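# Move aisle floor cartons onto the far-end shelf

## Task

Pick up every carton lying on the aisle floor and set it on a shelf at the aisle's far end. Each carton must rest directly on the shelf surface (not stacked on another carton), sit level, and stay fully within the shelf's edges. It must stay there without the robot holding it. The robot must not tip over or be left leaning, or the task fails.

## Robot and tools

ROBOT. A Hello Robot Stretch 3 with one arm: a two-wheel base (0.33 m long, 0.34 m wide), a lift that rides up a mast, and a telescoping arm that reaches out to the robot's RIGHT, ending in a wrist and a two-finger gripper. The base only drives straight or spins in place; it cannot slide sideways, so reaching forward or back means driving. Spins pivot about the point between the drive wheels, 0.05 m behind the front edge. With the arm pulled in and the wrist folded, a spin sweeps a 0.28 m radius; an unfolded, level gripper reaches beyond that. The base is fast (0.30 m/s, 1.9 rad/s) only when stowed: lift_m under 0.30, arm_m under 0.03, wrist_yaw_rad over 2.54. Otherwise it is capped at 0.10 m/s and 0.63 rad/s.

FRAMES. Base frame: origin on the floor midway between the drive wheels, x ahead, y to the left, z up. hand_pose is reported in it, at the point where closed fingertips meet. The odometry frame is the base frame as it was when the scene began. Heading runs -3.142 to 3.142, left positive.

execute_actions takes "actions", a list run in order. Each action may hold "robot", "steps" (1 to 450 control steps, 30 per second; default 1) and "until". {"steps": n} alone waits. "robot" is one command, a list of up to 8 commands executed in sequence (items may be {"pause_s": s}, s at most 15), or {"stop": true}, which brakes everything and clears the queue. A command may contain:
- "base": exactly one of {"translate_m": d}, a relative drive of d metres from the current spot, forward positive, |d| at most 1; or {"rotate_rad": d}, a relative spin of d radians, counter-clockwise (left) positive, |d| at most 3.2. Measured from where the base is when that command begins.
- "joints": absolute targets keyed by name; unnamed joints keep their previous goal. lift_m 0 to 1.1 (arm height, m); arm_m 0 to 0.52 (extension, m); wrist_yaw_rad -1.345 to 4.42 (0 along the arm, positive swings toward the front, 3.0 folded over the base); wrist_pitch_rad -1.57 to 0.451 (0 level, negative tips fingers down); wrist_roll_rad -2.911 to 2.911 (0 fingers side by side); gripper_m -0.089 to 0.179 (bigger is wider; real fingertip gap is about 0.007 less when nearly shut, 0.025 less when fully open, zero below 0.007); head_pan_rad -3.953 to 1.73 (0 ahead, positive left, -1.57 looks along the arm); head_tilt_rad -1.53 to 0.419 (negative down).
- "contact_limits": {"arm_m": effort percent 1 to 100}, the effort at which that arm move halts; lower is softer, too low halts immediately. It holds until the next arm_m command.
Base and joint motions launch together and keep running across later actions and while you think. A new command overrides at once and discards any older queue. Any out-of-range or malformed value rejects the whole call and nothing runs.

"until" ends an action early. {"robot": {"status": "ended"}} fires once nothing reads moving and no queue runs; use it with steps 450 to wait for completion. Other fields compare with [op, value], op among =, !=, <, <=, >, >=, e.g. "lift_m": [">", 0.3], or a status word such as "base_status": ["!=", "moving"]. {"any": {"status": "ended"}} fires when the first motion or queue ends. Numbers compare at printed precision, so avoid "=" on readings.

zoom_image: {"camera": head_camera | nav_camera | wrist_camera, "region": [x0, y0, x1, y1]} in pixels of that camera's latest image, top-left origin, at most 504 by 504.

finished_scene: {"scene": number}; ends the scene and grades it. Irreversible; wait until all motion has ended first.

RESULTS. Each result is one snapshot plus an image from every camera. base_status shows progress like (translate_m +0.12 of +0.30). Statuses: moving, done (within tolerance), off_target (rested away from goal, may still press), contact_stop (arm or lift hit something and went slack), time_out, stopped, not_commanded, torque_fault (a wrist servo cut out for 10 s; the joint is limp and refuses goals). refusals counts refused goals; queue reads idle, running, done, dropped or stopped; queue_left counts unstarted commands. Lines starting refused:, dropped:, replaced: explain problems (indices from 0). on_its_own appears when the robot changed a goal itself, a joint is slack or off, a motor is loaded at rest, or base_tilt drifts 3 degrees or more. motor_effort is percent per motor, peak in brackets, positive toward higher values; readings are biased and noisy. lidar_m lists 12 distances in 30-degree sectors starting straight ahead and going counter-clockwise, in a plane 0.17 m high. wrist_depth_mm and head_depth_mm are 7x7 grids of median depth. base_tilt is in degrees, forward and right positive.

GRIPPING. Close to a gripper_m smaller than the carton's width; release by opening at least 0.02 beyond where the fingertips made contact. Readings and done do not prove you hold anything; check images and efforts. Over-squeezing triggers a stall guard that weakens grip.

AVOID. Fold or unfold the wrist only with lift_m 0.32 to 0.95, pitch -0.4, roll near 0; after folding, lift may go down to 0.25. With yaw below -0.4 keep pitch at -0.5 or lower. Pushing into something rigid with the gripper above about 0.45 m, pushing again after a contact_stop, driving while hooked on something fixed, or snagging furniture (especially reversing) can tip the robot; back out in small steps, pull the gripper free, and lower lift to about 0.2 if it stays tilted. Don't drop, slam or shove cartons, and don't leave one resting only because the robot touches it. Loose objects may get nudged occasionally.

Each tool is called after "Call:" as a command line: name --argument value for each argument, lists and objects as JSON in quotes; but a table of rows of numbers goes row by row, as --pt "numbers of a row", without its own name.

## Session

Call:
execute_actions --actions '[]'

Scene clock: 0.00 s.
robot.base_odometry: x=+0.000 y=+0.000 heading=+0.000 (m, m, rad; robot's odometry frame)
robot.turned_by_wheels: +0.000 (rad since the last result)
robot.turned_by_imu: +0.000 (rad since the last result)
robot.base_tilt: forward=-0.8 right=+1.0 (deg)
robot.lidar_m: 1.74 1.23 1.16 1.19 1.57 1.33 1.80 1.95 2.56 1.70 1.19 1.13
robot.head_depth_mm: 1703 2403 2859 2829 2774 2737 2467 / 1716 2469 2994 2909 2945 2915 2477 / 1726 2469 3052 3007 3054 3036 2422 / 1747 2374 2518 2549 2584 2610 2397 / 1762 2034 2043 2101 2109 2143 2137 / 1673 1737 1759 1782 1786 1805 1836 / 1491 1515 1516 1538 1548 1563 1578
robot.base_status: not_commanded
robot.joint_positions: lift_m=+0.390 arm_m=-0.002 wrist_yaw_rad=+3.143 wrist_pitch_rad=-0.358 wrist_roll_rad=-0.013 gripper_m=+0.037 head_pan_rad=-0.013 head_tilt_rad=+0.016
robot.joint_goals: lift_m=+0.390 arm_m=-0.002 wrist_yaw_rad=+3.143 wrist_pitch_rad=-0.358 wrist_roll_rad=-0.013 gripper_m=+0.037 head_pan_rad=-0.013 head_tilt_rad=+0.016
robot.joint_status: lift_m=not_commanded arm_m=not_commanded wrist_yaw_rad=not_commanded wrist_pitch_rad=not_commanded wrist_roll_rad=not_commanded gripper_m=not_commanded head_pan_rad=not_commanded head_tilt_rad=not_commanded
robot.measured_speeds: translate_m=+0.000 rotate_rad=+0.000 lift_m=+0.000 arm_m=+0.000 wrist_yaw_rad=+0.000 wrist_pitch_rad=+0.000 wrist_roll_rad=+0.000 head_pan_rad=+0.000 head_tilt_rad=+0.000
robot: refusals=0 queue=idle queue_left=0
robot.motor_effort: left_wheel=+0 right_wheel=+1 lift_m=+34 arm_m=+0 wrist_yaw_rad=+1 wrist_pitch_rad=+6 wrist_roll_rad=+0 gripper_m=+0 head_pan_rad=+0 head_tilt_rad=+1 (%)
robot.hand_pose: x=-0.0215 y=+0.0889 z=+0.4165 quat_wxyz=(+0.125, +0.691, +0.127, +0.701) (m; robot's base frame)
robot.wrist_depth_mm: - - - - - - 917 / - - - - - - 978 / - - - - - - - / - - - - 993 940 882 / 955 904 - 830 775 752 736 / 762 737 - 666 638 645 612 / 639 624 580 579 564 546 527
pictures: head_camera (sideways: a quarter turn clockwise sets it upright), nav_camera (sideways: a quarter turn counterclockwise sets it upright), wrist_camera
Images, in order (width x height): head_camera 896x504, nav_camera 672x504, wrist_camera 644x364.

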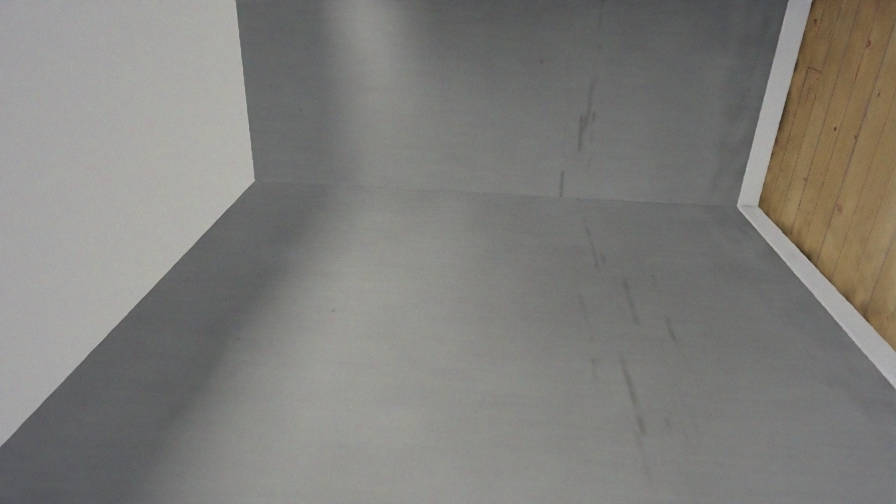

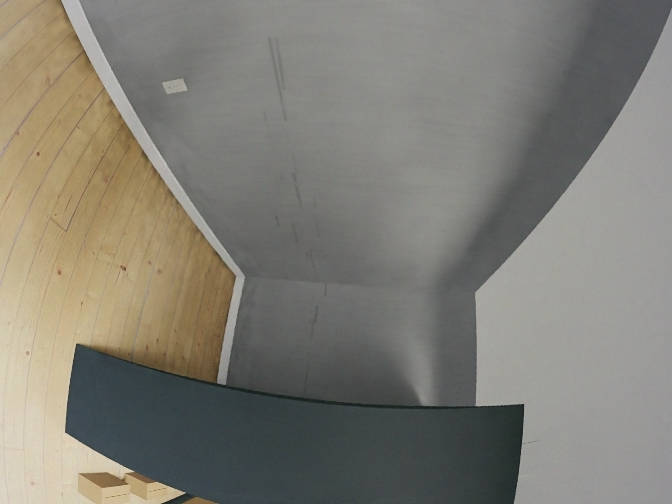

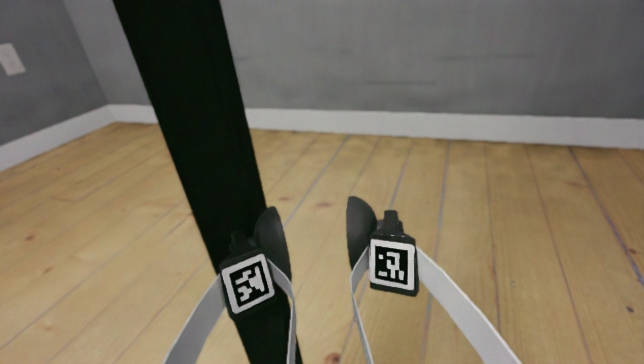

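Call:
execute_actions --actions '[{"robot":{"joints":{"head_pan_rad":-1.57,"head_tilt_rad":-0.7}},"steps":100,"until":{"robot":{"status":"ended"}}}]'

Call:
execute_actions --actions '[{"robot":{"joints":{"head_pan_rad":-3.1,"head_tilt_rad":-0.5}},"steps":100,"until":{"robot":{"status":"ended"}}}]'

Call:
execute_actions --actions '[{"robot":{"joints":{"head_pan_rad":1.57,"head_tilt_rad":-0.5}},"steps":150,"until":{"robot":{"status":"ended"}}}]'

Scene clock: 5.30 s.
robot.base_odometry: x=+0.000 y=+0.000 heading=+0.000 (m, m, rad; robot's odometry frame)
robot.turned_by_wheels: +0.000 (rad since the last result)
robot.turned_by_imu: +0.000 (rad since the last result)
robot.base_tilt: forward=-0.8 right=+0.9 (deg)
robot.lidar_m: 1.75 1.23 1.16 1.19 1.57 1.33 1.80 1.95 2.56 1.70 1.19 1.13
robot.head_depth_mm: 2155 2400 2589 2149 1701 1407 1203 / 2266 2527 2682 2117 1697 1396 1199 / 2421 2674 2795 2107 1681 1397 1195 / 2548 2824 2805 2079 1672 1380 1186 / 2687 2943 2636 2062 1656 1380 1185 / 1448 1594 1779 1904 1636 1374 1178 / 1284 1414 1610 1895 1632 1358 1172
robot.base_status: not_commanded
robot.joint_positions: lift_m=+0.390 arm_m=-0.002 wrist_yaw_rad=+3.143 wrist_pitch_rad=-0.358 wrist_roll_rad=-0.013 gripper_m=+0.037 head_pan_rad=-1.563 head_tilt_rad=-0.691
robot.joint_goals: lift_m=+0.390 arm_m=-0.002 wrist_yaw_rad=+3.143 wrist_pitch_rad=-0.358 wrist_roll_rad=-0.013 gripper_m=+0.037 head_pan_rad=-1.570 head_tilt_rad=-0.700
robot.joint_status: lift_m=not_commanded arm_m=not_commanded wrist_yaw_rad=not_commanded wrist_pitch_rad=not_commanded wrist_roll_rad=not_commanded gripper_m=not_commanded head_pan_rad=done head_tilt_rad=done
robot.measured_speeds: translate_m=+0.000 rotate_rad=+0.000 lift_m=+0.000 arm_m=+0.000 wrist_yaw_rad=+0.000 wrist_pitch_rad=+0.000 wrist_roll_rad=+0.000 head_pan_rad=+0.000 head_tilt_rad=+0.000
robot: refusals=0 queue=done queue_left=0
robot.motor_effort: left_wheel=+0(1) right_wheel=+1(1) lift_m=+34(34) arm_m=+0(0) wrist_yaw_rad=+0(0) wrist_pitch_rad=+6(6) wrist_roll_rad=+0(0) gripper_m=+0(1) head_pan_rad=-3(35) head_tilt_rad=-3(26) (%)
robot.hand_pose: x=-0.0215 y=+0.0889 z=+0.4165 quat_wxyz=(+0.125, +0.691, +0.127, +0.701) (m; robot's base frame)
robot.wrist_depth_mm: - - - - - - 903 / - - - - - - 977 / - - - - - - - / - - - - - 928 896 / 955 899 - 821 787 748 728 / 748 734 - 674 637 641 616 / 636 615 584 579 561 545 531
pictures: head_camera (sideways: a quarter turn clockwise sets it upright), nav_camera (sideways: a quarter turn counterclockwise sets it upright), wrist_camera
camera_calibration (this result's frames):
head_camera: T_world_to_cam=[[-0.0700565, 0.598807, -0.797824, 1.05671], [0.997535, 0.0388985, -0.0583978, 0.0772307], [-0.0039348, -0.799948, -0.600056, 0.739134], [0, 0, 0, 1]] pos_world=[-0.000102436, -0.0445016, 1.2911]
nav_camera: T_world_to_cam=[[0.0745147, -0.672798, 0.736064, -0.91965], [-0.997206, -0.0541187, 0.0514841, -0.00609067], [0.00519639, -0.737844, -0.674951, 0.836507], [0, 0, 0, 1]] pos_world=[0.058107, -0.00185693, 1.24184]
wrist_camera: T_world_to_cam=[[0.995675, -0.0738316, -0.0563857, 0.0480682], [-0.0876294, -0.544873, -0.833927, 0.418111], [0.0308472, 0.835262, -0.548986, 0.31991], [0, 0, 0, 1]] pos_world=[-0.0210898, -0.0358428, 0.527011]
Images, in order (width x height): head_camera 896x504, nav_camera 672x504, wrist_camera 644x364.

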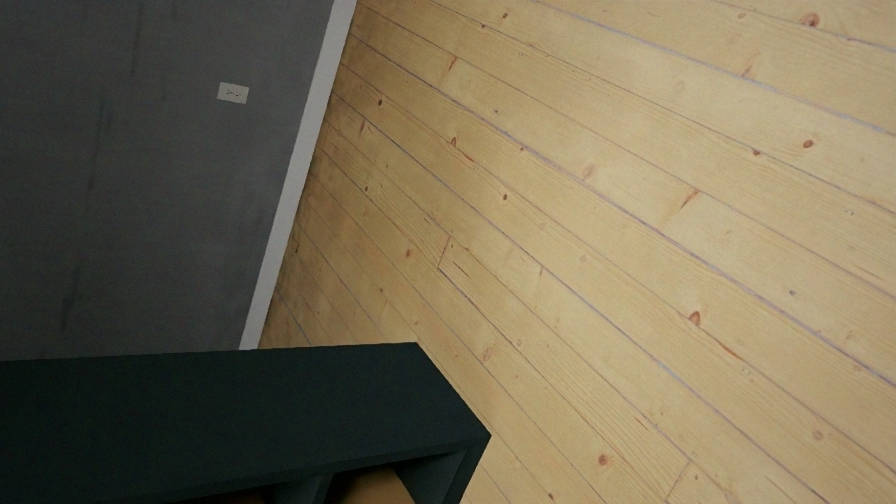

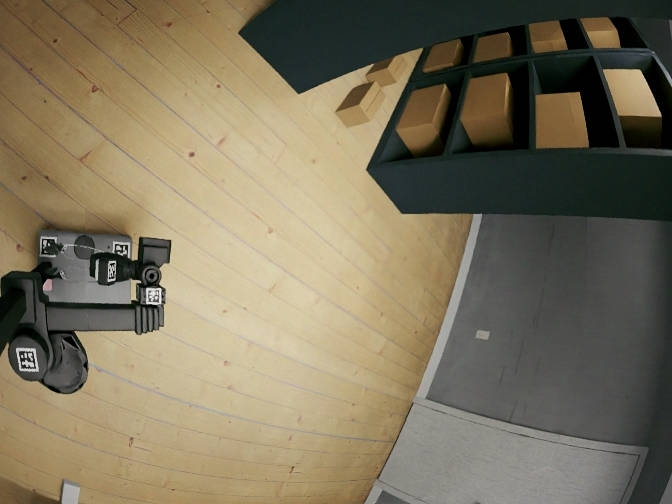

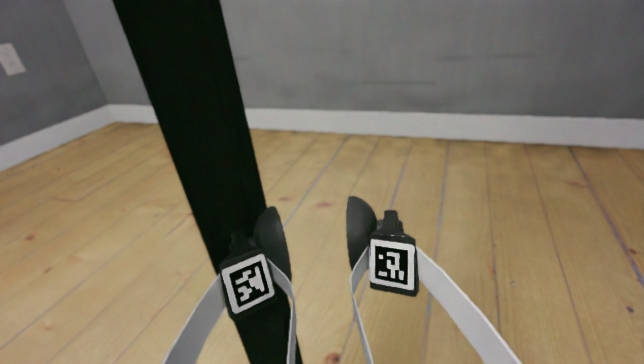

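Scene clock: 6.60 s.
robot.base_odometry: x=+0.000 y=+0.000 heading=+0.000 (m, m, rad; robot's odometry frame)
robot.turned_by_wheels: +0.000 (rad since the last result)
robot.turned_by_imu: +0.000 (rad since the last result)
robot.base_tilt: forward=-0.8 right=+0.9 (deg)
robot.lidar_m: 1.75 1.22 1.16 1.19 1.57 1.32 1.80 1.96 2.56 1.69 1.19 1.13
robot.head_depth_mm: 1459 1585 1683 1295 1848 1623 1331 / 1546 1675 1754 1273 1983 1567 1328 / 1650 1786 1860 1328 2031 1593 1312 / 1747 1889 1956 1392 2014 1587 1310 / 1861 2017 1949 2335 2007 1584 1296 / 1977 2156 1895 2438 1980 1562 1299 / 2101 2347 1872 2334 1967 1553 1284
robot.base_status: not_commanded
robot.joint_positions: lift_m=+0.390 arm_m=-0.002 wrist_yaw_rad=+3.143 wrist_pitch_rad=-0.358 wrist_roll_rad=-0.013 gripper_m=+0.037 head_pan_rad=-3.093 head_tilt_rad=-0.507
robot.joint_goals: lift_m=+0.390 arm_m=-0.002 wrist_yaw_rad=+3.143 wrist_pitch_rad=-0.358 wrist_roll_rad=-0.013 gripper_m=+0.037 head_pan_rad=-3.100 head_tilt_rad=-0.500
robot.joint_status: lift_m=not_commanded arm_m=not_commanded wrist_yaw_rad=not_commanded wrist_pitch_rad=not_commanded wrist_roll_rad=not_commanded gripper_m=not_commanded head_pan_rad=done head_tilt_rad=done
robot.measured_speeds: translate_m=+0.000 rotate_rad=+0.000 lift_m=+0.000 arm_m=+0.000 wrist_yaw_rad=+0.000 wrist_pitch_rad=+0.000 wrist_roll_rad=+0.000 head_pan_rad=+0.000 head_tilt_rad=+0.000
robot: refusals=0 queue=done queue_left=0
robot.motor_effort: left_wheel=+0(1) right_wheel=+1(1) lift_m=+34(33) arm_m=-1(0) wrist_yaw_rad=+0(0) wrist_pitch_rad=+6(6) wrist_roll_rad=+0(0) gripper_m=+0(1) head_pan_rad=-3(36) head_tilt_rad=+3(14) (%)
robot.hand_pose: x=-0.0215 y=+0.0889 z=+0.4165 quat_wxyz=(+0.125, +0.691, +0.127, +0.701) (m; robot's base frame)
robot.wrist_depth_mm: - - - - - 989 914 / - - - - - - 959 / - - - - - - - / - - - - 988 934 894 / 954 901 - 832 780 747 722 / 755 738 - 663 634 635 609 / 646 624 575 579 559 543 526
pictures: head_camera (sideways: a quarter turn clockwise sets it upright), nav_camera (sideways: a quarter turn counterclockwise sets it upright), wrist_camera
camera_calibration (this result's frames):
head_camera: T_world_to_cam=[[0.440094, 0.0868245, -0.893744, 1.17868], [0.068389, -0.995664, -0.06305, 0.0889697], [-0.895344, -0.0333744, -0.444123, 0.541689], [0, 0, 0, 1]] pos_world=[-0.0398161, 0.00432407, 1.29963]
nav_camera: T_world_to_cam=[[-0.523851, -0.0947853, 0.84652, -1.05999], [-0.0845874, 0.994666, 0.0590282, -0.0214925], [-0.847599, -0.0406829, -0.529075, 0.651938], [0, 0, 0, 1]] pos_world=[-0.00451306, -0.052571, 1.2435]
wrist_camera: T_world_to_cam=[[0.995675, -0.0738319, -0.0563858, 0.0480682], [-0.0876296, -0.544873, -0.833927, 0.418111], [0.0308474, 0.835262, -0.548986, 0.31991], [0, 0, 0, 1]] pos_world=[-0.0210898, -0.0358428, 0.527011]
Images, in order (width x height): head_camera 896x504, nav_camera 672x504, wrist_camera 644x364.

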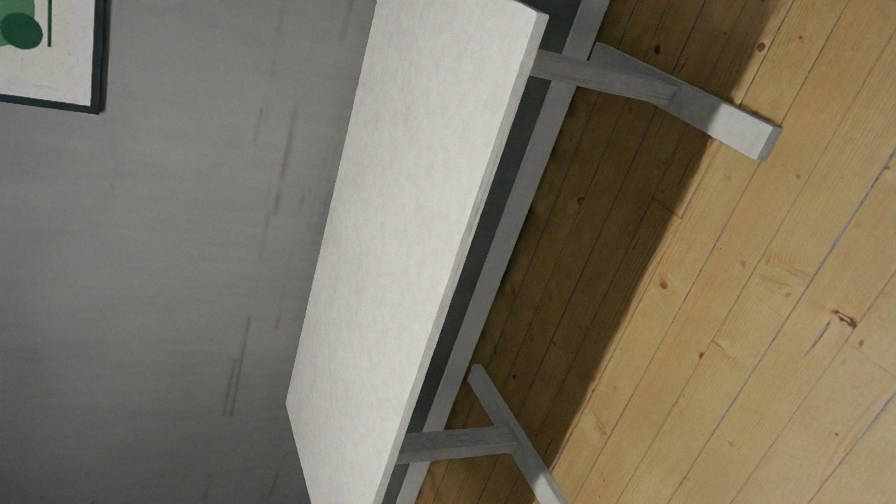

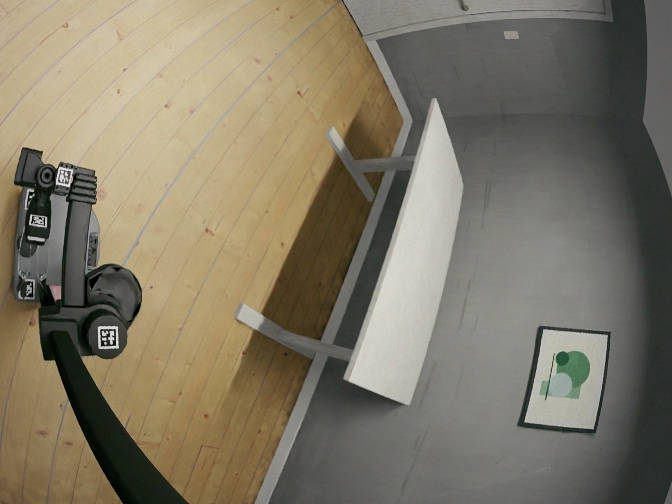

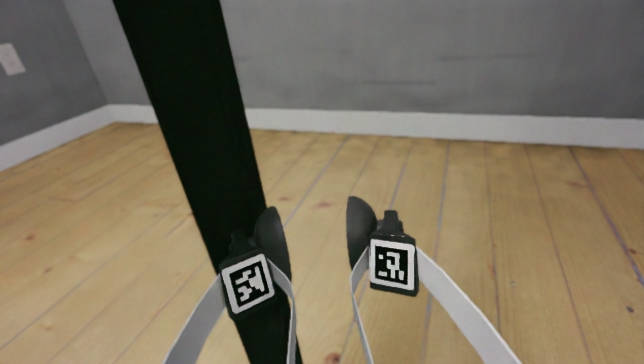

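Scene clock: 9.20 s.
robot.base_odometry: x=+0.000 y=+0.000 heading=+0.000 (m, m, rad; robot's odometry frame)
robot.turned_by_wheels: +0.000 (rad since the last result)
robot.turned_by_imu: +0.000 (rad since the last result)
robot.base_tilt: forward=-0.8 right=+1.0 (deg)
robot.lidar_m: 1.75 1.23 1.16 1.19 1.57 1.33 1.80 1.96 2.56 1.70 1.19 1.13
robot.head_depth_mm: 945 1013 1086 1162 1281 1397 1337 / 992 1061 1146 1239 1360 1483 1330 / 1036 1120 1211 1326 1452 1551 1319 / 1095 1185 1283 1415 1553 1595 1302 / 1159 1252 1368 1516 1698 1578 1302 / 1230 1338 1471 1647 1801 1572 1292 / 1301 1430 1576 1779 1896 1562 1290
robot.base_status: not_commanded
robot.joint_positions: lift_m=+0.390 arm_m=-0.002 wrist_yaw_rad=+3.143 wrist_pitch_rad=-0.358 wrist_roll_rad=-0.013 gripper_m=+0.037 head_pan_rad=+1.563 head_tilt_rad=-0.507
robot.joint_goals: lift_m=+0.390 arm_m=-0.002 wrist_yaw_rad=+3.143 wrist_pitch_rad=-0.358 wrist_roll_rad=-0.013 gripper_m=+0.037 head_pan_rad=+1.570 head_tilt_rad=-0.500
robot.joint_status: lift_m=not_commanded arm_m=not_commanded wrist_yaw_rad=not_commanded wrist_pitch_rad=not_commanded wrist_roll_rad=not_commanded gripper_m=not_commanded head_pan_rad=done head_tilt_rad=done
robot.measured_speeds: translate_m=+0.000 rotate_rad=+0.000 lift_m=+0.000 arm_m=+0.000 wrist_yaw_rad=+0.000 wrist_pitch_rad=+0.000 wrist_roll_rad=+0.000 head_pan_rad=+0.000 head_tilt_rad=+0.000
robot: refusals=0 queue=done queue_left=0
robot.motor_effort: left_wheel=+0(0) right_wheel=+1(0) lift_m=+34(34) arm_m=-1(0) wrist_yaw_rad=+1(0) wrist_pitch_rad=+6(6) wrist_roll_rad=+0(0) gripper_m=+1(1) head_pan_rad=+3(36) head_tilt_rad=+3(2) (%)
robot.hand_pose: x=-0.0215 y=+0.0889 z=+0.4165 quat_wxyz=(+0.125, +0.691, +0.127, +0.701) (m; robot's base frame)
robot.wrist_depth_mm: - - - - - 997 918 / - - - - - - 987 / - - - - - - - / - - - - 996 926 903 / 945 911 - 827 789 741 721 / 758 733 - 672 639 643 615 / 637 628 575 576 556 545 528
pictures: head_camera (sideways: a quarter turn clockwise sets it upright), nav_camera (sideways: a quarter turn counterclockwise sets it upright), wrist_camera
camera_calibration (this result's frames):
head_camera: T_world_to_cam=[[0.0616764, -0.444136, -0.893834, 1.18111], [-0.997942, -0.0116849, -0.063054, 0.0954795], [0.0175601, 0.895883, -0.443942, 0.535885], [0, 0, 0, 1]] pos_world=[0.0130264, 0.0455967, 1.29964]
nav_camera: T_world_to_cam=[[-0.0648645, 0.52822, 0.846626, -1.06293], [0.997866, 0.0279147, 0.0590355, -0.0281049], [0.0075504, 0.848649, -0.528903, 0.646499], [0, 0, 0, 1]] pos_world=[-0.0457828, 0.0135952, 1.2435]
wrist_camera: T_world_to_cam=[[0.995675, -0.0738316, -0.0563856, 0.0480681], [-0.0876293, -0.544873, -0.833927, 0.418111], [0.0308472, 0.835262, -0.548986, 0.31991], [0, 0, 0, 1]] pos_world=[-0.0210898, -0.0358428, 0.527011]
Images, in order (width x height): head_camera 896x504, nav_camera 672x504, wrist_camera 644x364.

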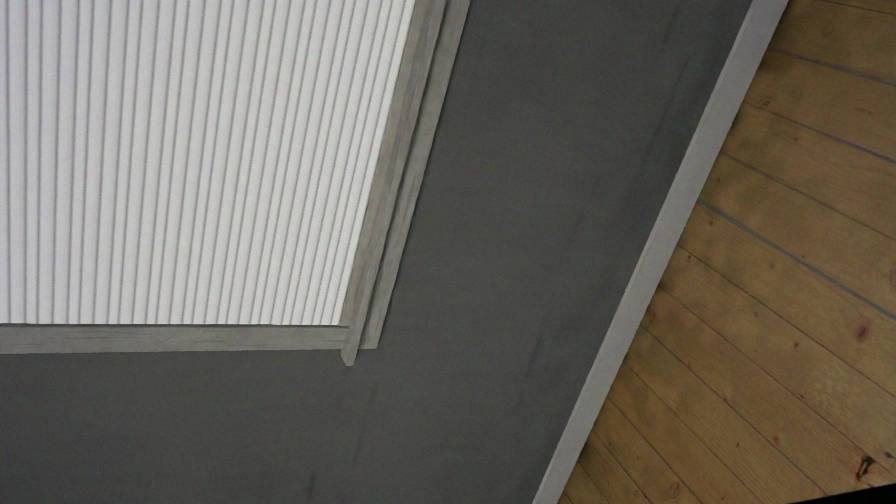

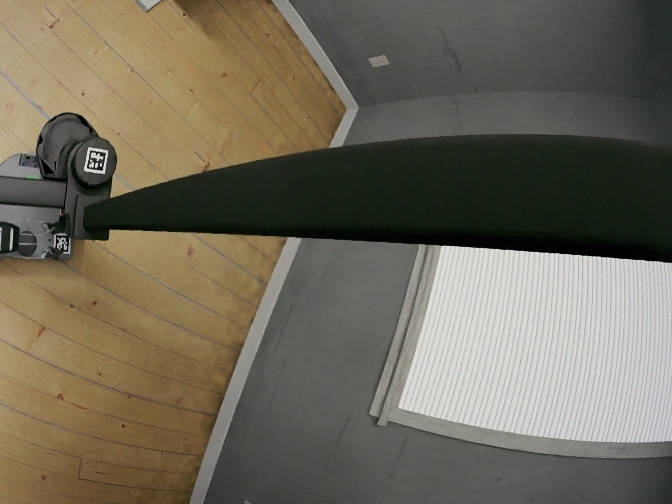

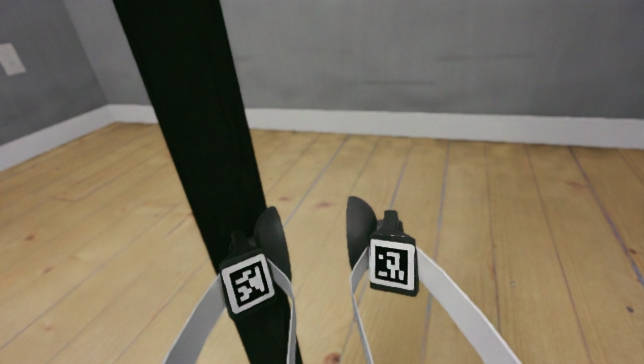

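Call:
execute_actions --actions '[{"robot":{"joints":{"head_pan_rad":-0.9,"head_tilt_rad":-0.6}},"steps":150,"until":{"robot":{"status":"ended"}}}]'

Scene clock: 18.10 s.
robot.base_odometry: x=+0.000 y=+0.000 heading=+0.000 (m, m, rad; robot's odometry frame)
robot.turned_by_wheels: +0.000 (rad since the last result)
robot.turned_by_imu: +0.000 (rad since the last result)
robot.base_tilt: forward=-0.9 right=+1.0 (deg)
robot.lidar_m: 1.75 1.22 1.16 1.19 1.57 1.32 1.81 1.96 2.56 1.69 1.19 1.13
robot.head_depth_mm: 1840 1420 1532 1681 1820 1516 1272 / 1888 1860 1826 2045 1834 1513 1262 / 1923 2054 2214 2236 1784 1502 1253 / 2551 2744 2782 2208 1779 1486 1243 / 968 1064 1177 1329 1529 1466 1239 / 936 1028 1128 1266 1440 1462 1233 / 905 989 1081 1210 1362 1456 1221
robot.base_status: not_commanded
robot.joint_positions: lift_m=+0.390 arm_m=-0.002 wrist_yaw_rad=+3.143 wrist_pitch_rad=-0.358 wrist_roll_rad=-0.013 gripper_m=+0.037 head_pan_rad=-0.893 head_tilt_rad=-0.592
robot.joint_goals: lift_m=+0.390 arm_m=-0.002 wrist_yaw_rad=+3.143 wrist_pitch_rad=-0.358 wrist_roll_rad=-0.013 gripper_m=+0.037 head_pan_rad=-0.900 head_tilt_rad=-0.600
robot.joint_status: lift_m=not_commanded arm_m=not_commanded wrist_yaw_rad=not_commanded wrist_pitch_rad=not_commanded wrist_roll_rad=not_commanded gripper_m=not_commanded head_pan_rad=done head_tilt_rad=done
robot.measured_speeds: translate_m=+0.000 rotate_rad=+0.000 lift_m=+0.000 arm_m=+0.000 wrist_yaw_rad=+0.000 wrist_pitch_rad=+0.000 wrist_roll_rad=+0.000 head_pan_rad=+0.000 head_tilt_rad=+0.000
robot: refusals=0 queue=done queue_left=0
robot.motor_effort: left_wheel=+0(0) right_wheel=+1(0) lift_m=+34(34) arm_m=+0(0) wrist_yaw_rad=+0(0) wrist_pitch_rad=+6(6) wrist_roll_rad=+0(0) gripper_m=+0(0) head_pan_rad=-3(35) head_tilt_rad=-2(10) (%)
robot.hand_pose: x=-0.0215 y=+0.0889 z=+0.4165 quat_wxyz=(+0.125, +0.691, +0.127, +0.701) (m; robot's base frame)
robot.wrist_depth_mm: - - - - - 985 923 / - - - - - - 984 / - - - - - - - / - - - - 994 931 909 / 953 905 - 844 795 760 726 / 765 737 - 677 634 640 606 / 639 629 582 578 560 543 523
pictures: head_camera (sideways: a quarter turn clockwise sets it upright), nav_camera (sideways: a quarter turn counterclockwise sets it upright), wrist_camera
camera_calibration (this result's frames):
head_camera: T_world_to_cam=[[-0.37579, 0.362567, -0.852835, 1.1303], [0.761426, 0.645362, -0.0611485, 0.0822598], [0.528217, -0.672349, -0.518588, 0.629897], [0, 0, 0, 1]] pos_world=[0.0293991, -0.0393859, 1.29565]
nav_camera: T_world_to_cam=[[0.428813, -0.42224, 0.798644, -1.00338], [-0.751337, -0.657559, 0.0557634, -0.0131686], [0.50161, -0.623963, -0.599214, 0.734959], [0, 0, 0, 1]] pos_world=[0.0517063, 0.0262598, 1.24248]
wrist_camera: T_world_to_cam=[[0.995675, -0.0738317, -0.0563858, 0.0480682], [-0.0876294, -0.544873, -0.833927, 0.418111], [0.0308472, 0.835262, -0.548986, 0.31991], [0, 0, 0, 1]] pos_world=[-0.0210898, -0.0358428, 0.527011]
Images, in order (width x height): head_camera 896x504, nav_camera 672x504, wrist_camera 644x364.

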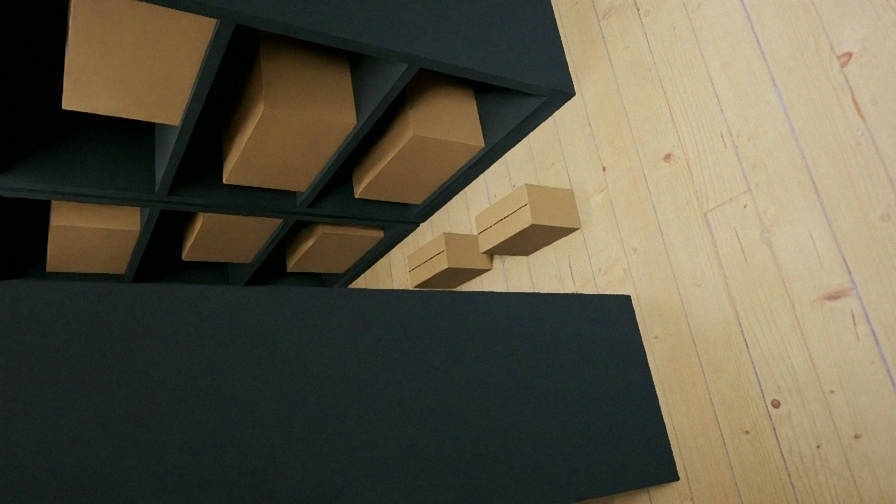

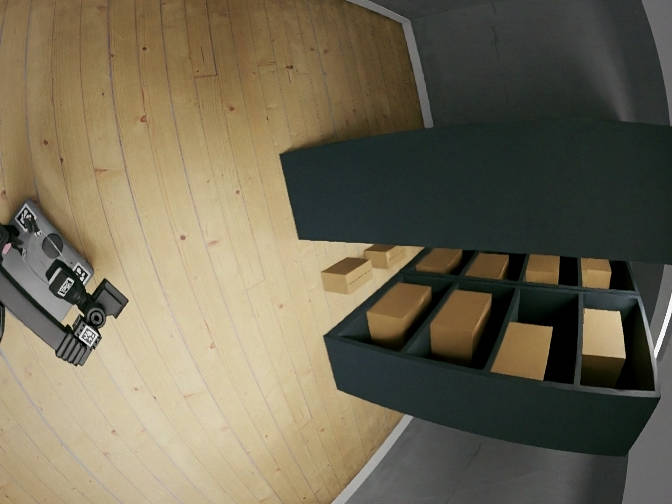

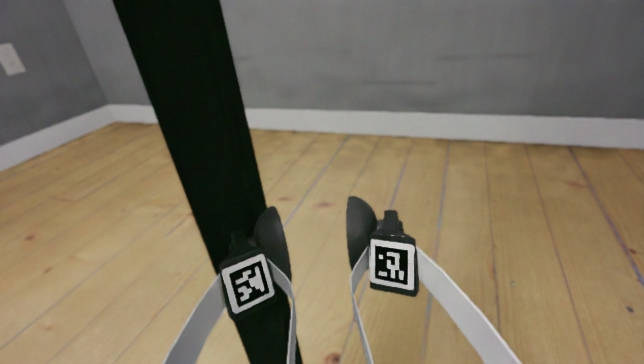

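Call:
execute_actions --actions '[{"robot":[{"base":{"rotate_rad":-1.6},"joints":{"lift_m":0.28,"head_pan_rad":0,"head_tilt_rad":-0.5}},{"base":{"translate_m":0.87}},{"base":{"rotate_rad":1.143}}],"steps":450,"until":{"robot":{"status":"ended"}}}]'

Scene clock: 38.77 s.
robot.base_odometry: x=-0.025 y=-0.870 heading=-0.457 (m, m, rad; robot's odometry frame)
robot.turned_by_wheels: -0.457 (rad since the last result)
robot.turned_by_imu: -0.459 (rad since the last result)
robot.base_tilt: forward=-0.9 right=+1.0 (deg)
robot.lidar_m: 0.86 0.85 1.09 1.95 2.03 1.75 2.13 1.79 1.84 1.79 1.87 0.80
robot.head_depth_mm: 1350 866 746 802 879 989 1134 / 1391 1445 1370 1239 1173 1029 1138 / 2190 2341 2527 2350 1871 1547 1314 / 2209 2424 2603 2792 1899 1593 1316 / 2193 2370 2591 2617 2013 1444 1272 / 1430 1523 1661 1818 1863 1570 1295 / 1377 1101 1224 1212 1248 1348 1223
robot.base_status: done (rotate_rad +1.1428 of +1.1430)
robot.joint_positions: lift_m=+0.280 arm_m=-0.002 wrist_yaw_rad=+3.143 wrist_pitch_rad=-0.360 wrist_roll_rad=-0.013 gripper_m=+0.037 head_pan_rad=-0.007 head_tilt_rad=-0.506
robot.joint_goals: lift_m=+0.280 arm_m=-0.002 wrist_yaw_rad=+3.143 wrist_pitch_rad=-0.360 wrist_roll_rad=-0.013 gripper_m=+0.037 head_pan_rad=+0.000 head_tilt_rad=-0.500
robot.joint_status: lift_m=done arm_m=not_commanded wrist_yaw_rad=not_commanded wrist_pitch_rad=not_commanded wrist_roll_rad=not_commanded gripper_m=not_commanded head_pan_rad=done head_tilt_rad=done
robot.measured_speeds: translate_m=+0.000 rotate_rad=+0.000 lift_m=+0.000 arm_m=+0.000 wrist_yaw_rad=+0.000 wrist_pitch_rad=+0.000 wrist_roll_rad=+0.000 head_pan_rad=+0.000 head_tilt_rad=+0.000
robot: refusals=0 queue=done queue_left=0
robot.motor_effort: left_wheel=-4(11) right_wheel=+6(17) lift_m=+29(32) arm_m=-1(1) wrist_yaw_rad=+0(0) wrist_pitch_rad=+7(6) wrist_roll_rad=+0(0) gripper_m=+1(1) head_pan_rad=+2(35) head_tilt_rad=+2(8) (%)
robot.hand_pose: x=-0.0215 y=+0.0887 z=+0.3061 quat_wxyz=(+0.126, +0.691, +0.128, +0.700) (m; robot's base frame)
robot.wrist_depth_mm: - - - - - - 847 / - - - - - - 872 / - - - - - 954 845 / 986 935 - 829 788 742 712 / 745 718 - 659 618 602 572 / 602 583 - 535 507 501 485 / 505 497 - - 444 434 422
pictures: head_camera (sideways: a quarter turn clockwise sets it upright), nav_camera (sideways: a quarter turn counterclockwise sets it upright), wrist_camera
camera_calibration (this result's frames):
head_camera: T_world_to_cam=[[-0.443068, -0.0621739, -0.894329, 1.18483], [-0.0127169, 0.997928, -0.0630759, 0.0894983], [0.896398, -0.0165739, -0.442941, 0.529221], [0, 0, 0, 1]] pos_world=[0.0517068, -0.00687601, 1.29969]
nav_camera: T_world_to_cam=[[0.527202, 0.0654546, 0.847215, -1.06731], [0.028951, -0.997834, 0.0590756, -0.0222468], [0.849247, -0.00661698, -0.527955, 0.64013], [0, 0, 0, 1]] pos_world=[0.0197031, 0.0518974, 1.24351]
wrist_camera: T_world_to_cam=[[0.995675, -0.0739133, -0.0562782, 0.0417988], [-0.0876284, -0.546065, -0.833147, 0.325744], [0.0308491, 0.834476, -0.55018, 0.259848], [0, 0, 0, 1]] pos_world=[-0.0210897, -0.03587, 0.416708]
Images, in order (width x height): head_camera 896x504, nav_camera 672x504, wrist_camera 644x364.

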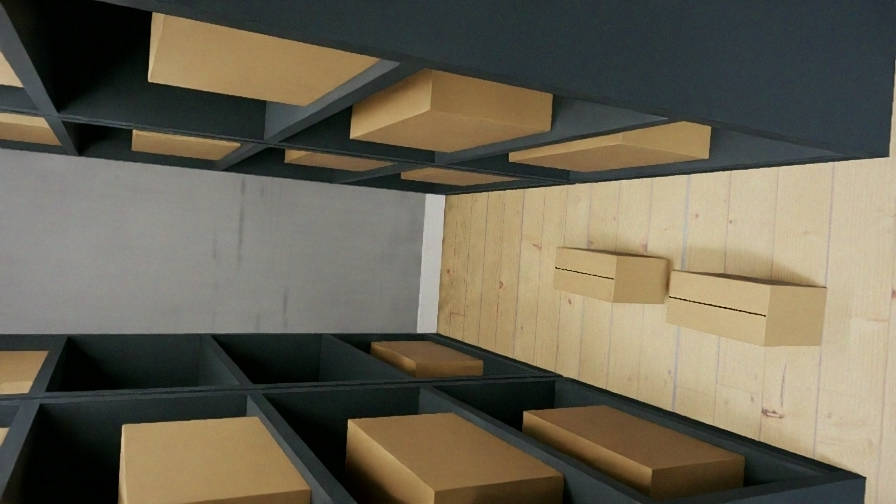

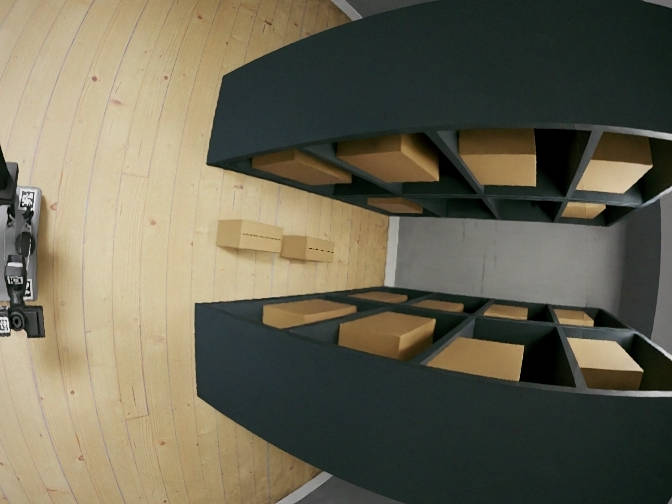

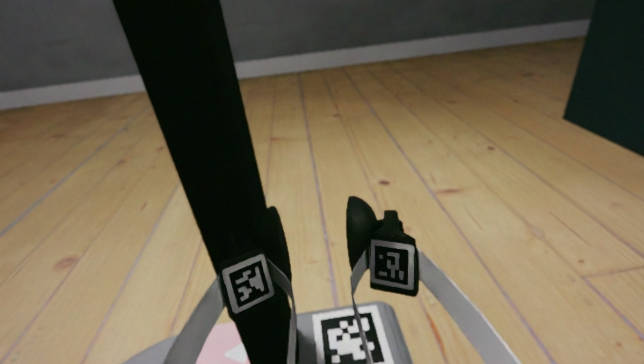

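Call:
execute_actions --actions '[{"robot":[{"base":{"translate_m":0.42},"joints":{"lift_m":0.4,"wrist_pitch_rad":-0.4}},{"base":{"rotate_rad":1.57},"joints":{"wrist_yaw_rad":0,"gripper_m":0.179,"head_pan_rad":-1.57,"head_tilt_rad":-0.9}},{"joints":{"wrist_pitch_rad":0,"lift_m":0.15}}],"steps":450,"until":{"robot":{"status":"ended"}}}]'

Scene clock: 72.53 s.
robot.base_odometry: x=+0.352 y=-1.055 heading=+1.113 (m, m, rad; robot's odometry frame)
robot.turned_by_wheels: +1.570 (rad since the last result)
robot.turned_by_imu: +1.564 (rad since the last result)
robot.base_tilt: forward=-0.9 right=+1.0 (deg)
robot.lidar_m: 1.95 2.03 2.16 2.15 2.19 1.86 1.80 0.48 0.41 0.44 0.46 0.51
robot.head_depth_mm: 981 1013 852 944 849 792 1111 / 1788 1480 1319 1247 1284 1191 1108 / 1955 2258 2009 1687 1446 1256 1120 / 1961 2247 2020 1472 1443 1237 1150 / 1915 2174 2017 1663 1414 1185 1112 / 1839 1453 1587 1586 1403 1243 1111 / 1092 1116 1072 1206 1197 1201 1103
robot.base_status: done (rotate_rad +1.5698 of +1.5700)
robot.joint_positions: lift_m=+0.150 arm_m=-0.002 wrist_yaw_rad=+0.003 wrist_pitch_rad=-0.022 wrist_roll_rad=-0.013 gripper_m=+0.179 head_pan_rad=-1.563 head_tilt_rad=-0.889
robot.joint_goals: lift_m=+0.150 arm_m=-0.002 wrist_yaw_rad=+0.000 wrist_pitch_rad=+0.000 wrist_roll_rad=-0.013 gripper_m=+0.179 head_pan_rad=-1.570 head_tilt_rad=-0.900
robot.joint_status: lift_m=done arm_m=not_commanded wrist_yaw_rad=done wrist_pitch_rad=done wrist_roll_rad=not_commanded gripper_m=done head_pan_rad=done head_tilt_rad=done
robot.measured_speeds: translate_m=+0.000 rotate_rad=+0.000 lift_m=+0.000 arm_m=+0.000 wrist_yaw_rad=+0.000 wrist_pitch_rad=+0.000 wrist_roll_rad=+0.000 head_pan_rad=+0.000 head_tilt_rad=+0.000
robot: refusals=0 queue=done queue_left=0
robot.motor_effort: left_wheel=-4(11) right_wheel=+6(15) lift_m=+29(39) arm_m=-1(1) wrist_yaw_rad=-2(5) wrist_pitch_rad=+9(11) wrist_roll_rad=+0(0) gripper_m=+0(100) head_pan_rad=-4(35) head_tilt_rad=-4(18) (%)
robot.hand_pose: x=-0.0208 y=-0.3983 z=+0.2591 quat_wxyz=(+0.712, +0.009, -0.702, -0.007) (m; robot's base frame)
robot.wrist_depth_mm: 569 905 - - 823 878 712 / 821 921 - - 954 456 463 / 930 940 - - 699 465 472 / 536 953 - - 749 478 490 / 527 774 645 790 732 492 502 / 478 689 310 592 592 450 386 / - 240 237 467 464 408 320
pictures: head_camera (sideways: a quarter turn clockwise sets it upright), nav_camera (sideways: a quarter turn counterclockwise sets it upright), wrist_camera
camera_calibration (this result's frames):
head_camera: T_world_to_cam=[[-0.0710465, 0.743993, -0.664399, 0.882826], [0.99746, 0.0495411, -0.0511857, 0.0678278], [-0.00516675, -0.666348, -0.745623, 0.92848], [0, 0, 0, 1]] pos_world=[-0.000136512, -0.041486, 1.28232]
nav_camera: T_world_to_cam=[[0.0753812, -0.804397, 0.58929, -0.728401], [-0.997147, -0.0631048, 0.0414139, 0.00703122], [0.00387378, -0.59073, -0.80686, 1.00805], [0, 0, 0, 1]] pos_world=[0.0580139, 0.0100082, 1.24231]
wrist_camera: T_world_to_cam=[[-0.995741, 0.0492614, -0.0779356, 0.0157192], [0.0875213, 0.2392, -0.967018, 0.371846], [-0.0289944, -0.96972, -0.242493, -0.159138], [0, 0, 0, 1]] pos_world=[-0.0215063, -0.244039, 0.322217]
Images, in order (width x height): head_camera 896x504, nav_camera 672x504, wrist_camera 644x364.

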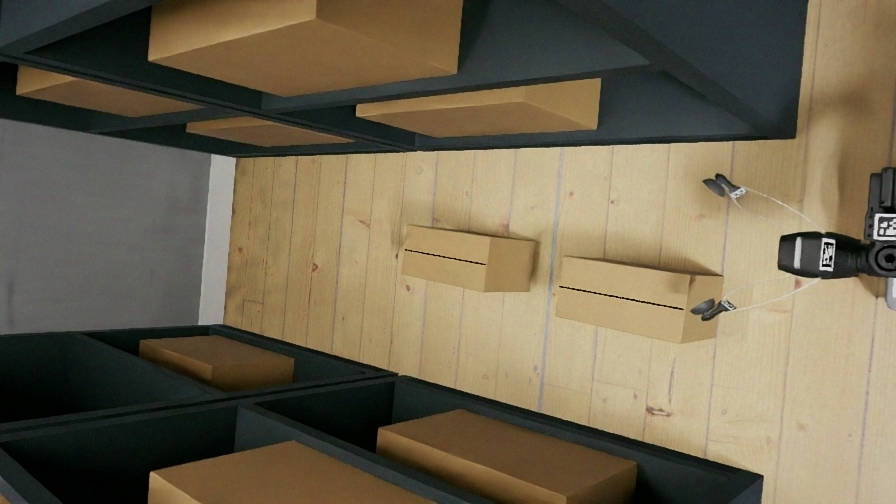

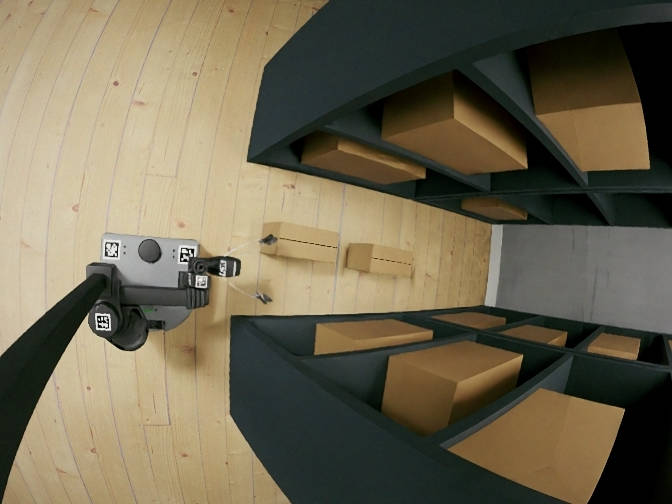

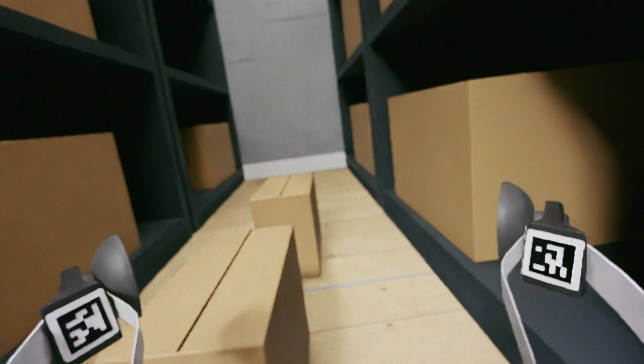

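Call:
execute_actions --actions '[{"robot":[{"base":{"translate_m":0.09},"joints":{"lift_m":0.0,"wrist_pitch_rad":-0.17}},{"joints":{"arm_m":0.15}}],"steps":450,"until":{"robot":{"status":"ended"}}}]'

Scene clock: 78.17 s.
robot.base_odometry: x=+0.391 y=-0.974 heading=+1.113 (m, m, rad; robot's odometry frame)
robot.turned_by_wheels: +0.000 (rad since the last result)
robot.turned_by_imu: -0.001 (rad since the last result)
robot.base_tilt: forward=-0.8 right=+0.9 (deg)
robot.lidar_m: 1.86 1.94 2.64 2.13 2.64 1.95 1.89 0.48 0.47 0.45 0.45 0.49
robot.head_depth_mm: 1383 1210 1140 1084 1224 1177 1113 / 1891 2102 1846 1609 1396 1250 1126 / 1944 2259 2024 1621 1440 1262 1117 / 1967 2261 2020 1609 1375 1159 1154 / 1865 1901 1889 1656 1433 1245 1104 / 1105 1222 1170 1282 1324 1223 1108 / 750 918 834 899 883 1051 1105
robot.base_status: done (translate_m +0.0900 of +0.0900)
robot.joint_positions: lift_m=+0.078 arm_m=-0.002 wrist_yaw_rad=-0.002 wrist_pitch_rad=-0.185 wrist_roll_rad=-0.013 gripper_m=+0.179 head_pan_rad=-1.563 head_tilt_rad=-0.889
robot.joint_goals: lift_m=+0.078 arm_m=-0.002 wrist_yaw_rad=+0.000 wrist_pitch_rad=-0.170 wrist_roll_rad=-0.013 gripper_m=+0.179 head_pan_rad=-1.570 head_tilt_rad=-0.900
robot.joint_status: lift_m=contact_stop arm_m=not_commanded wrist_yaw_rad=done wrist_pitch_rad=done wrist_roll_rad=not_commanded gripper_m=done head_pan_rad=done head_tilt_rad=done
robot.measured_speeds: translate_m=+0.000 rotate_rad=+0.000 lift_m=+0.000 arm_m=+0.000 wrist_yaw_rad=+0.000 wrist_pitch_rad=+0.000 wrist_roll_rad=+0.000 head_pan_rad=+0.000 head_tilt_rad=+0.000
robot: refusals=0 queue=dropped queue_left=0
robot.on_its_own: lift_m is slack since a contact_stop, until your next command for it (your +0.000 is given up)
robot.motor_effort: left_wheel=-4(5) right_wheel=+5(12) lift_m=+33(66) arm_m=+0(0) wrist_yaw_rad=+2(3) wrist_pitch_rad=+6(9) wrist_roll_rad=+0(0) gripper_m=+2(1) head_pan_rad=-3(3) head_tilt_rad=-4(4) (%)
robot.hand_pose: x=-0.0221 y=-0.3900 z=+0.1458 quat_wxyz=(+0.709, +0.065, -0.699, -0.066) (m; robot's base frame)
robot.wrist_depth_mm: 466 835 - - 876 486 438 / 449 863 - - 939 507 454 / 435 663 950 282 830 522 479 / 423 596 211 211 598 504 374 / 397 523 223 224 433 428 336 / 354 406 241 240 342 327 304 / - 317 289 258 281 275 263
pictures: head_camera (sideways: a quarter turn clockwise sets it upright), nav_camera (sideways: a quarter turn counterclockwise sets it upright), wrist_camera
ARM HIT: the arm struck its own base hard.
dropped: robot: command 0 of its queue: lift_m: contact_stop
camera_calibration (this result's frames):
head_camera: T_world_to_cam=[[-0.0709028, 0.744215, -0.664166, 0.882521], [0.997469, 0.0493624, -0.0511727, 0.0678106], [-0.00529864, -0.666113, -0.745832, 0.928752], [0, 0, 0, 1]] pos_world=[-0.000144659, -0.0414786, 1.2823]
nav_camera: T_world_to_cam=[[0.0752255, -0.804597, 0.589037, -0.728071], [-0.997159, -0.0629231, 0.0413965, 0.00705389], [0.0037565, -0.590478, -0.807045, 1.0083], [0, 0, 0, 1]] pos_world=[0.0580157, 0.0100167, 1.24231]
wrist_camera: T_world_to_cam=[[-0.99544, 0.0664203, -0.0684711, 0.0104813], [0.0891435, 0.392152, -0.915571, 0.312575], [-0.0339614, -0.9175, -0.396284, -0.135966], [0, 0, 0, 1]] pos_world=[-0.0220481, -0.248022, 0.233021]
Images, in order (width x height): head_camera 896x504, nav_camera 672x504, wrist_camera 644x364.

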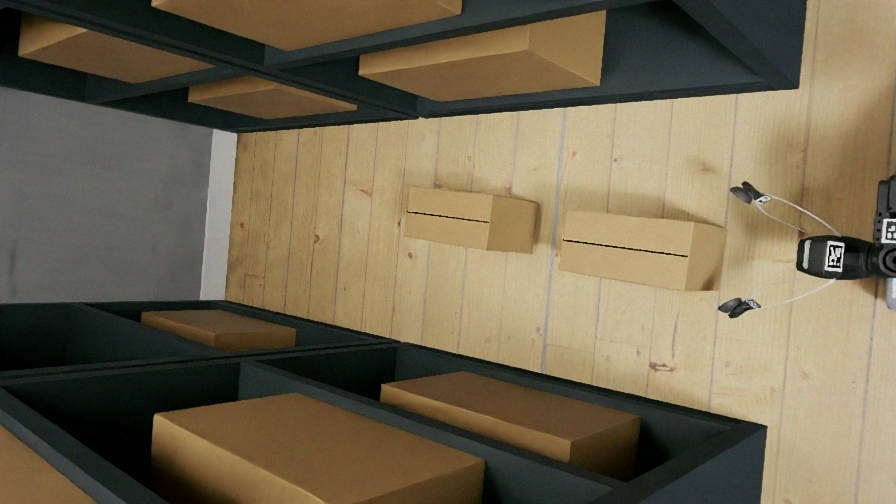

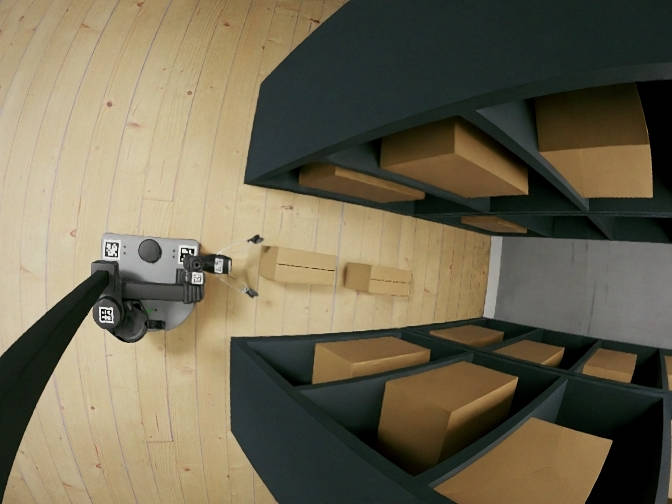

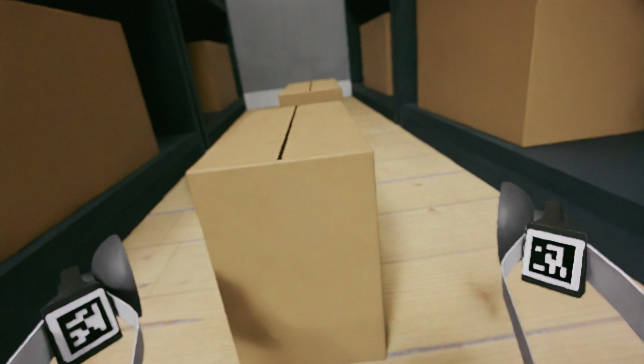

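Call:
execute_actions --actions '[{"robot":[{"base":{"translate_m":0.02},"joints":{"lift_m":0.1,"arm_m":0.06}},{"joints":{"lift_m":0.05}},{"joints":{"arm_m":0.17}},{"joints":{"gripper_m":0.06}},{"pause_s":1},{"joints":{"lift_m":0.2}}],"steps":450,"until":{"robot":{"status":"ended"}}}]'

Scene clock: 90.93 s.
robot.base_odometry: x=+0.400 y=-0.956 heading=+1.113 (m, m, rad; robot's odometry frame)
robot.turned_by_wheels: +0.000 (rad since the last result)
robot.turned_by_imu: -0.001 (rad since the last result)
robot.base_tilt: forward=-0.8 right=+1.0 (deg)
robot.lidar_m: 1.84 1.92 2.63 2.13 2.66 1.98 1.91 0.48 0.49 0.44 0.44 0.49
robot.head_depth_mm: 1465 1261 1208 1215 1272 1192 1110 / 1898 2088 1877 1622 1423 1245 1124 / 1946 2252 2027 1607 1433 1280 1117 / 1953 2269 2030 1638 1394 1074 1116 / 1865 1837 1867 1649 1430 1252 1108 / 1083 1176 1096 1215 1269 1217 1103 / 706 892 792 885 861 983 1101
robot.base_status: done (translate_m +0.0200 of +0.0200)
robot.joint_positions: lift_m=+0.200 arm_m=+0.170 wrist_yaw_rad=+0.000 wrist_pitch_rad=-0.196 wrist_roll_rad=-0.013 gripper_m=+0.080 head_pan_rad=-1.563 head_tilt_rad=-0.889
robot.joint_goals: lift_m=+0.200 arm_m=+0.170 wrist_yaw_rad=+0.000 wrist_pitch_rad=-0.170 wrist_roll_rad=-0.013 gripper_m=+0.077 head_pan_rad=-1.570 head_tilt_rad=-0.900
robot.joint_status: lift_m=done arm_m=done wrist_yaw_rad=done wrist_pitch_rad=done wrist_roll_rad=not_commanded gripper_m=done head_pan_rad=done head_tilt_rad=done
robot.measured_speeds: translate_m=+0.000 rotate_rad=+0.000 lift_m=+0.000 arm_m=+0.000 wrist_yaw_rad=+0.000 wrist_pitch_rad=+0.000 wrist_roll_rad=+0.000 head_pan_rad=+0.000 head_tilt_rad=+0.000
robot: refusals=0 queue=done queue_left=0
robot.on_its_own: gripper_m is held at +0.077, not at your +0.060, by its stall guard, which is still easing
robot.motor_effort: left_wheel=-3(6) right_wheel=+5(11) lift_m=+38(39) arm_m=+3(6) wrist_yaw_rad=+0(2) wrist_pitch_rad=+11(11) wrist_roll_rad=+0(0) gripper_m=-41(100) head_pan_rad=-3(3) head_tilt_rad=-4(4) (%)
robot.hand_pose: x=-0.0215 y=-0.5614 z=+0.2650 quat_wxyz=(+0.708, +0.070, -0.699, -0.069) (m; robot's base frame)
robot.wrist_depth_mm: 680 700 - - - 740 474 / 710 733 - - - 549 377 / 400 771 - - - 561 384 / 393 588 158 146 138 577 396 / 383 516 143 134 126 - 403 / 368 - 131 124 117 467 375 / 354 130 121 115 109 399 385
pictures: head_camera (sideways: a quarter turn clockwise sets it upright), nav_camera (sideways: a quarter turn counterclockwise sets it upright), wrist_camera
camera_calibration (this result's frames):
head_camera: T_world_to_cam=[[-0.0708949, 0.744218, -0.664164, 0.882518], [0.99747, 0.049352, -0.0511725, 0.0678105], [-0.00530572, -0.666111, -0.745833, 0.928754], [0, 0, 0, 1]] pos_world=[-0.000145099, -0.0414785, 1.2823]
nav_camera: T_world_to_cam=[[0.075217, -0.804599, 0.589035, -0.728068], [-0.99716, -0.0629126, 0.0413964, 0.00705409], [0.00375022, -0.590476, -0.807046, 1.0083], [0, 0, 0, 1]] pos_world=[0.0580158, 0.0100163, 1.24231]
wrist_camera: T_world_to_cam=[[-0.995572, 0.0647267, -0.0681722, 0.0296213], [0.0885607, 0.402577, -0.911092, 0.493529], [-0.0315274, -0.913095, -0.406526, -0.240669], [0, 0, 0, 1]] pos_world=[-0.0218048, -0.420354, 0.353832]
Images, in order (width x height): head_camera 896x504, nav_camera 672x504, wrist_camera 644x364.

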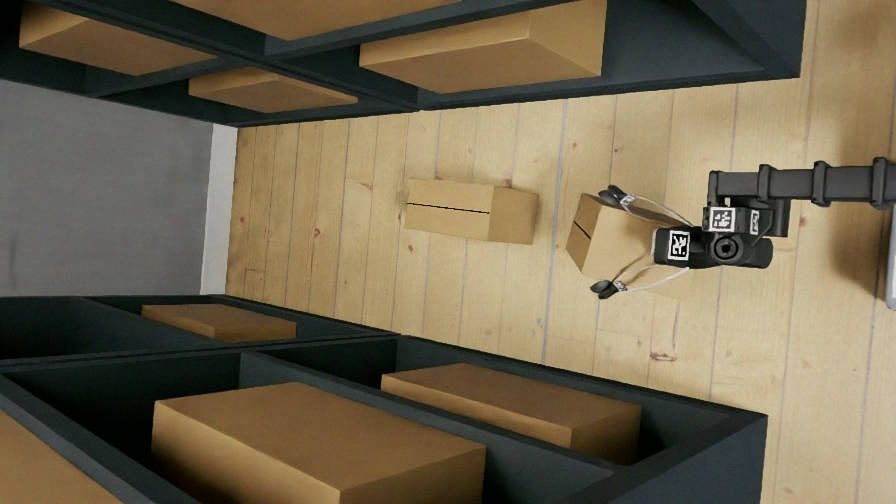

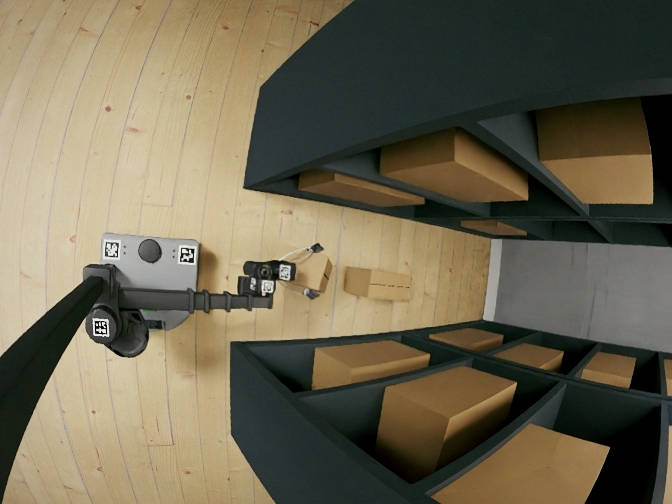

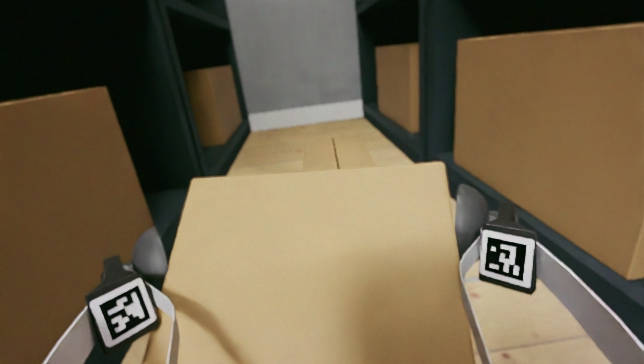

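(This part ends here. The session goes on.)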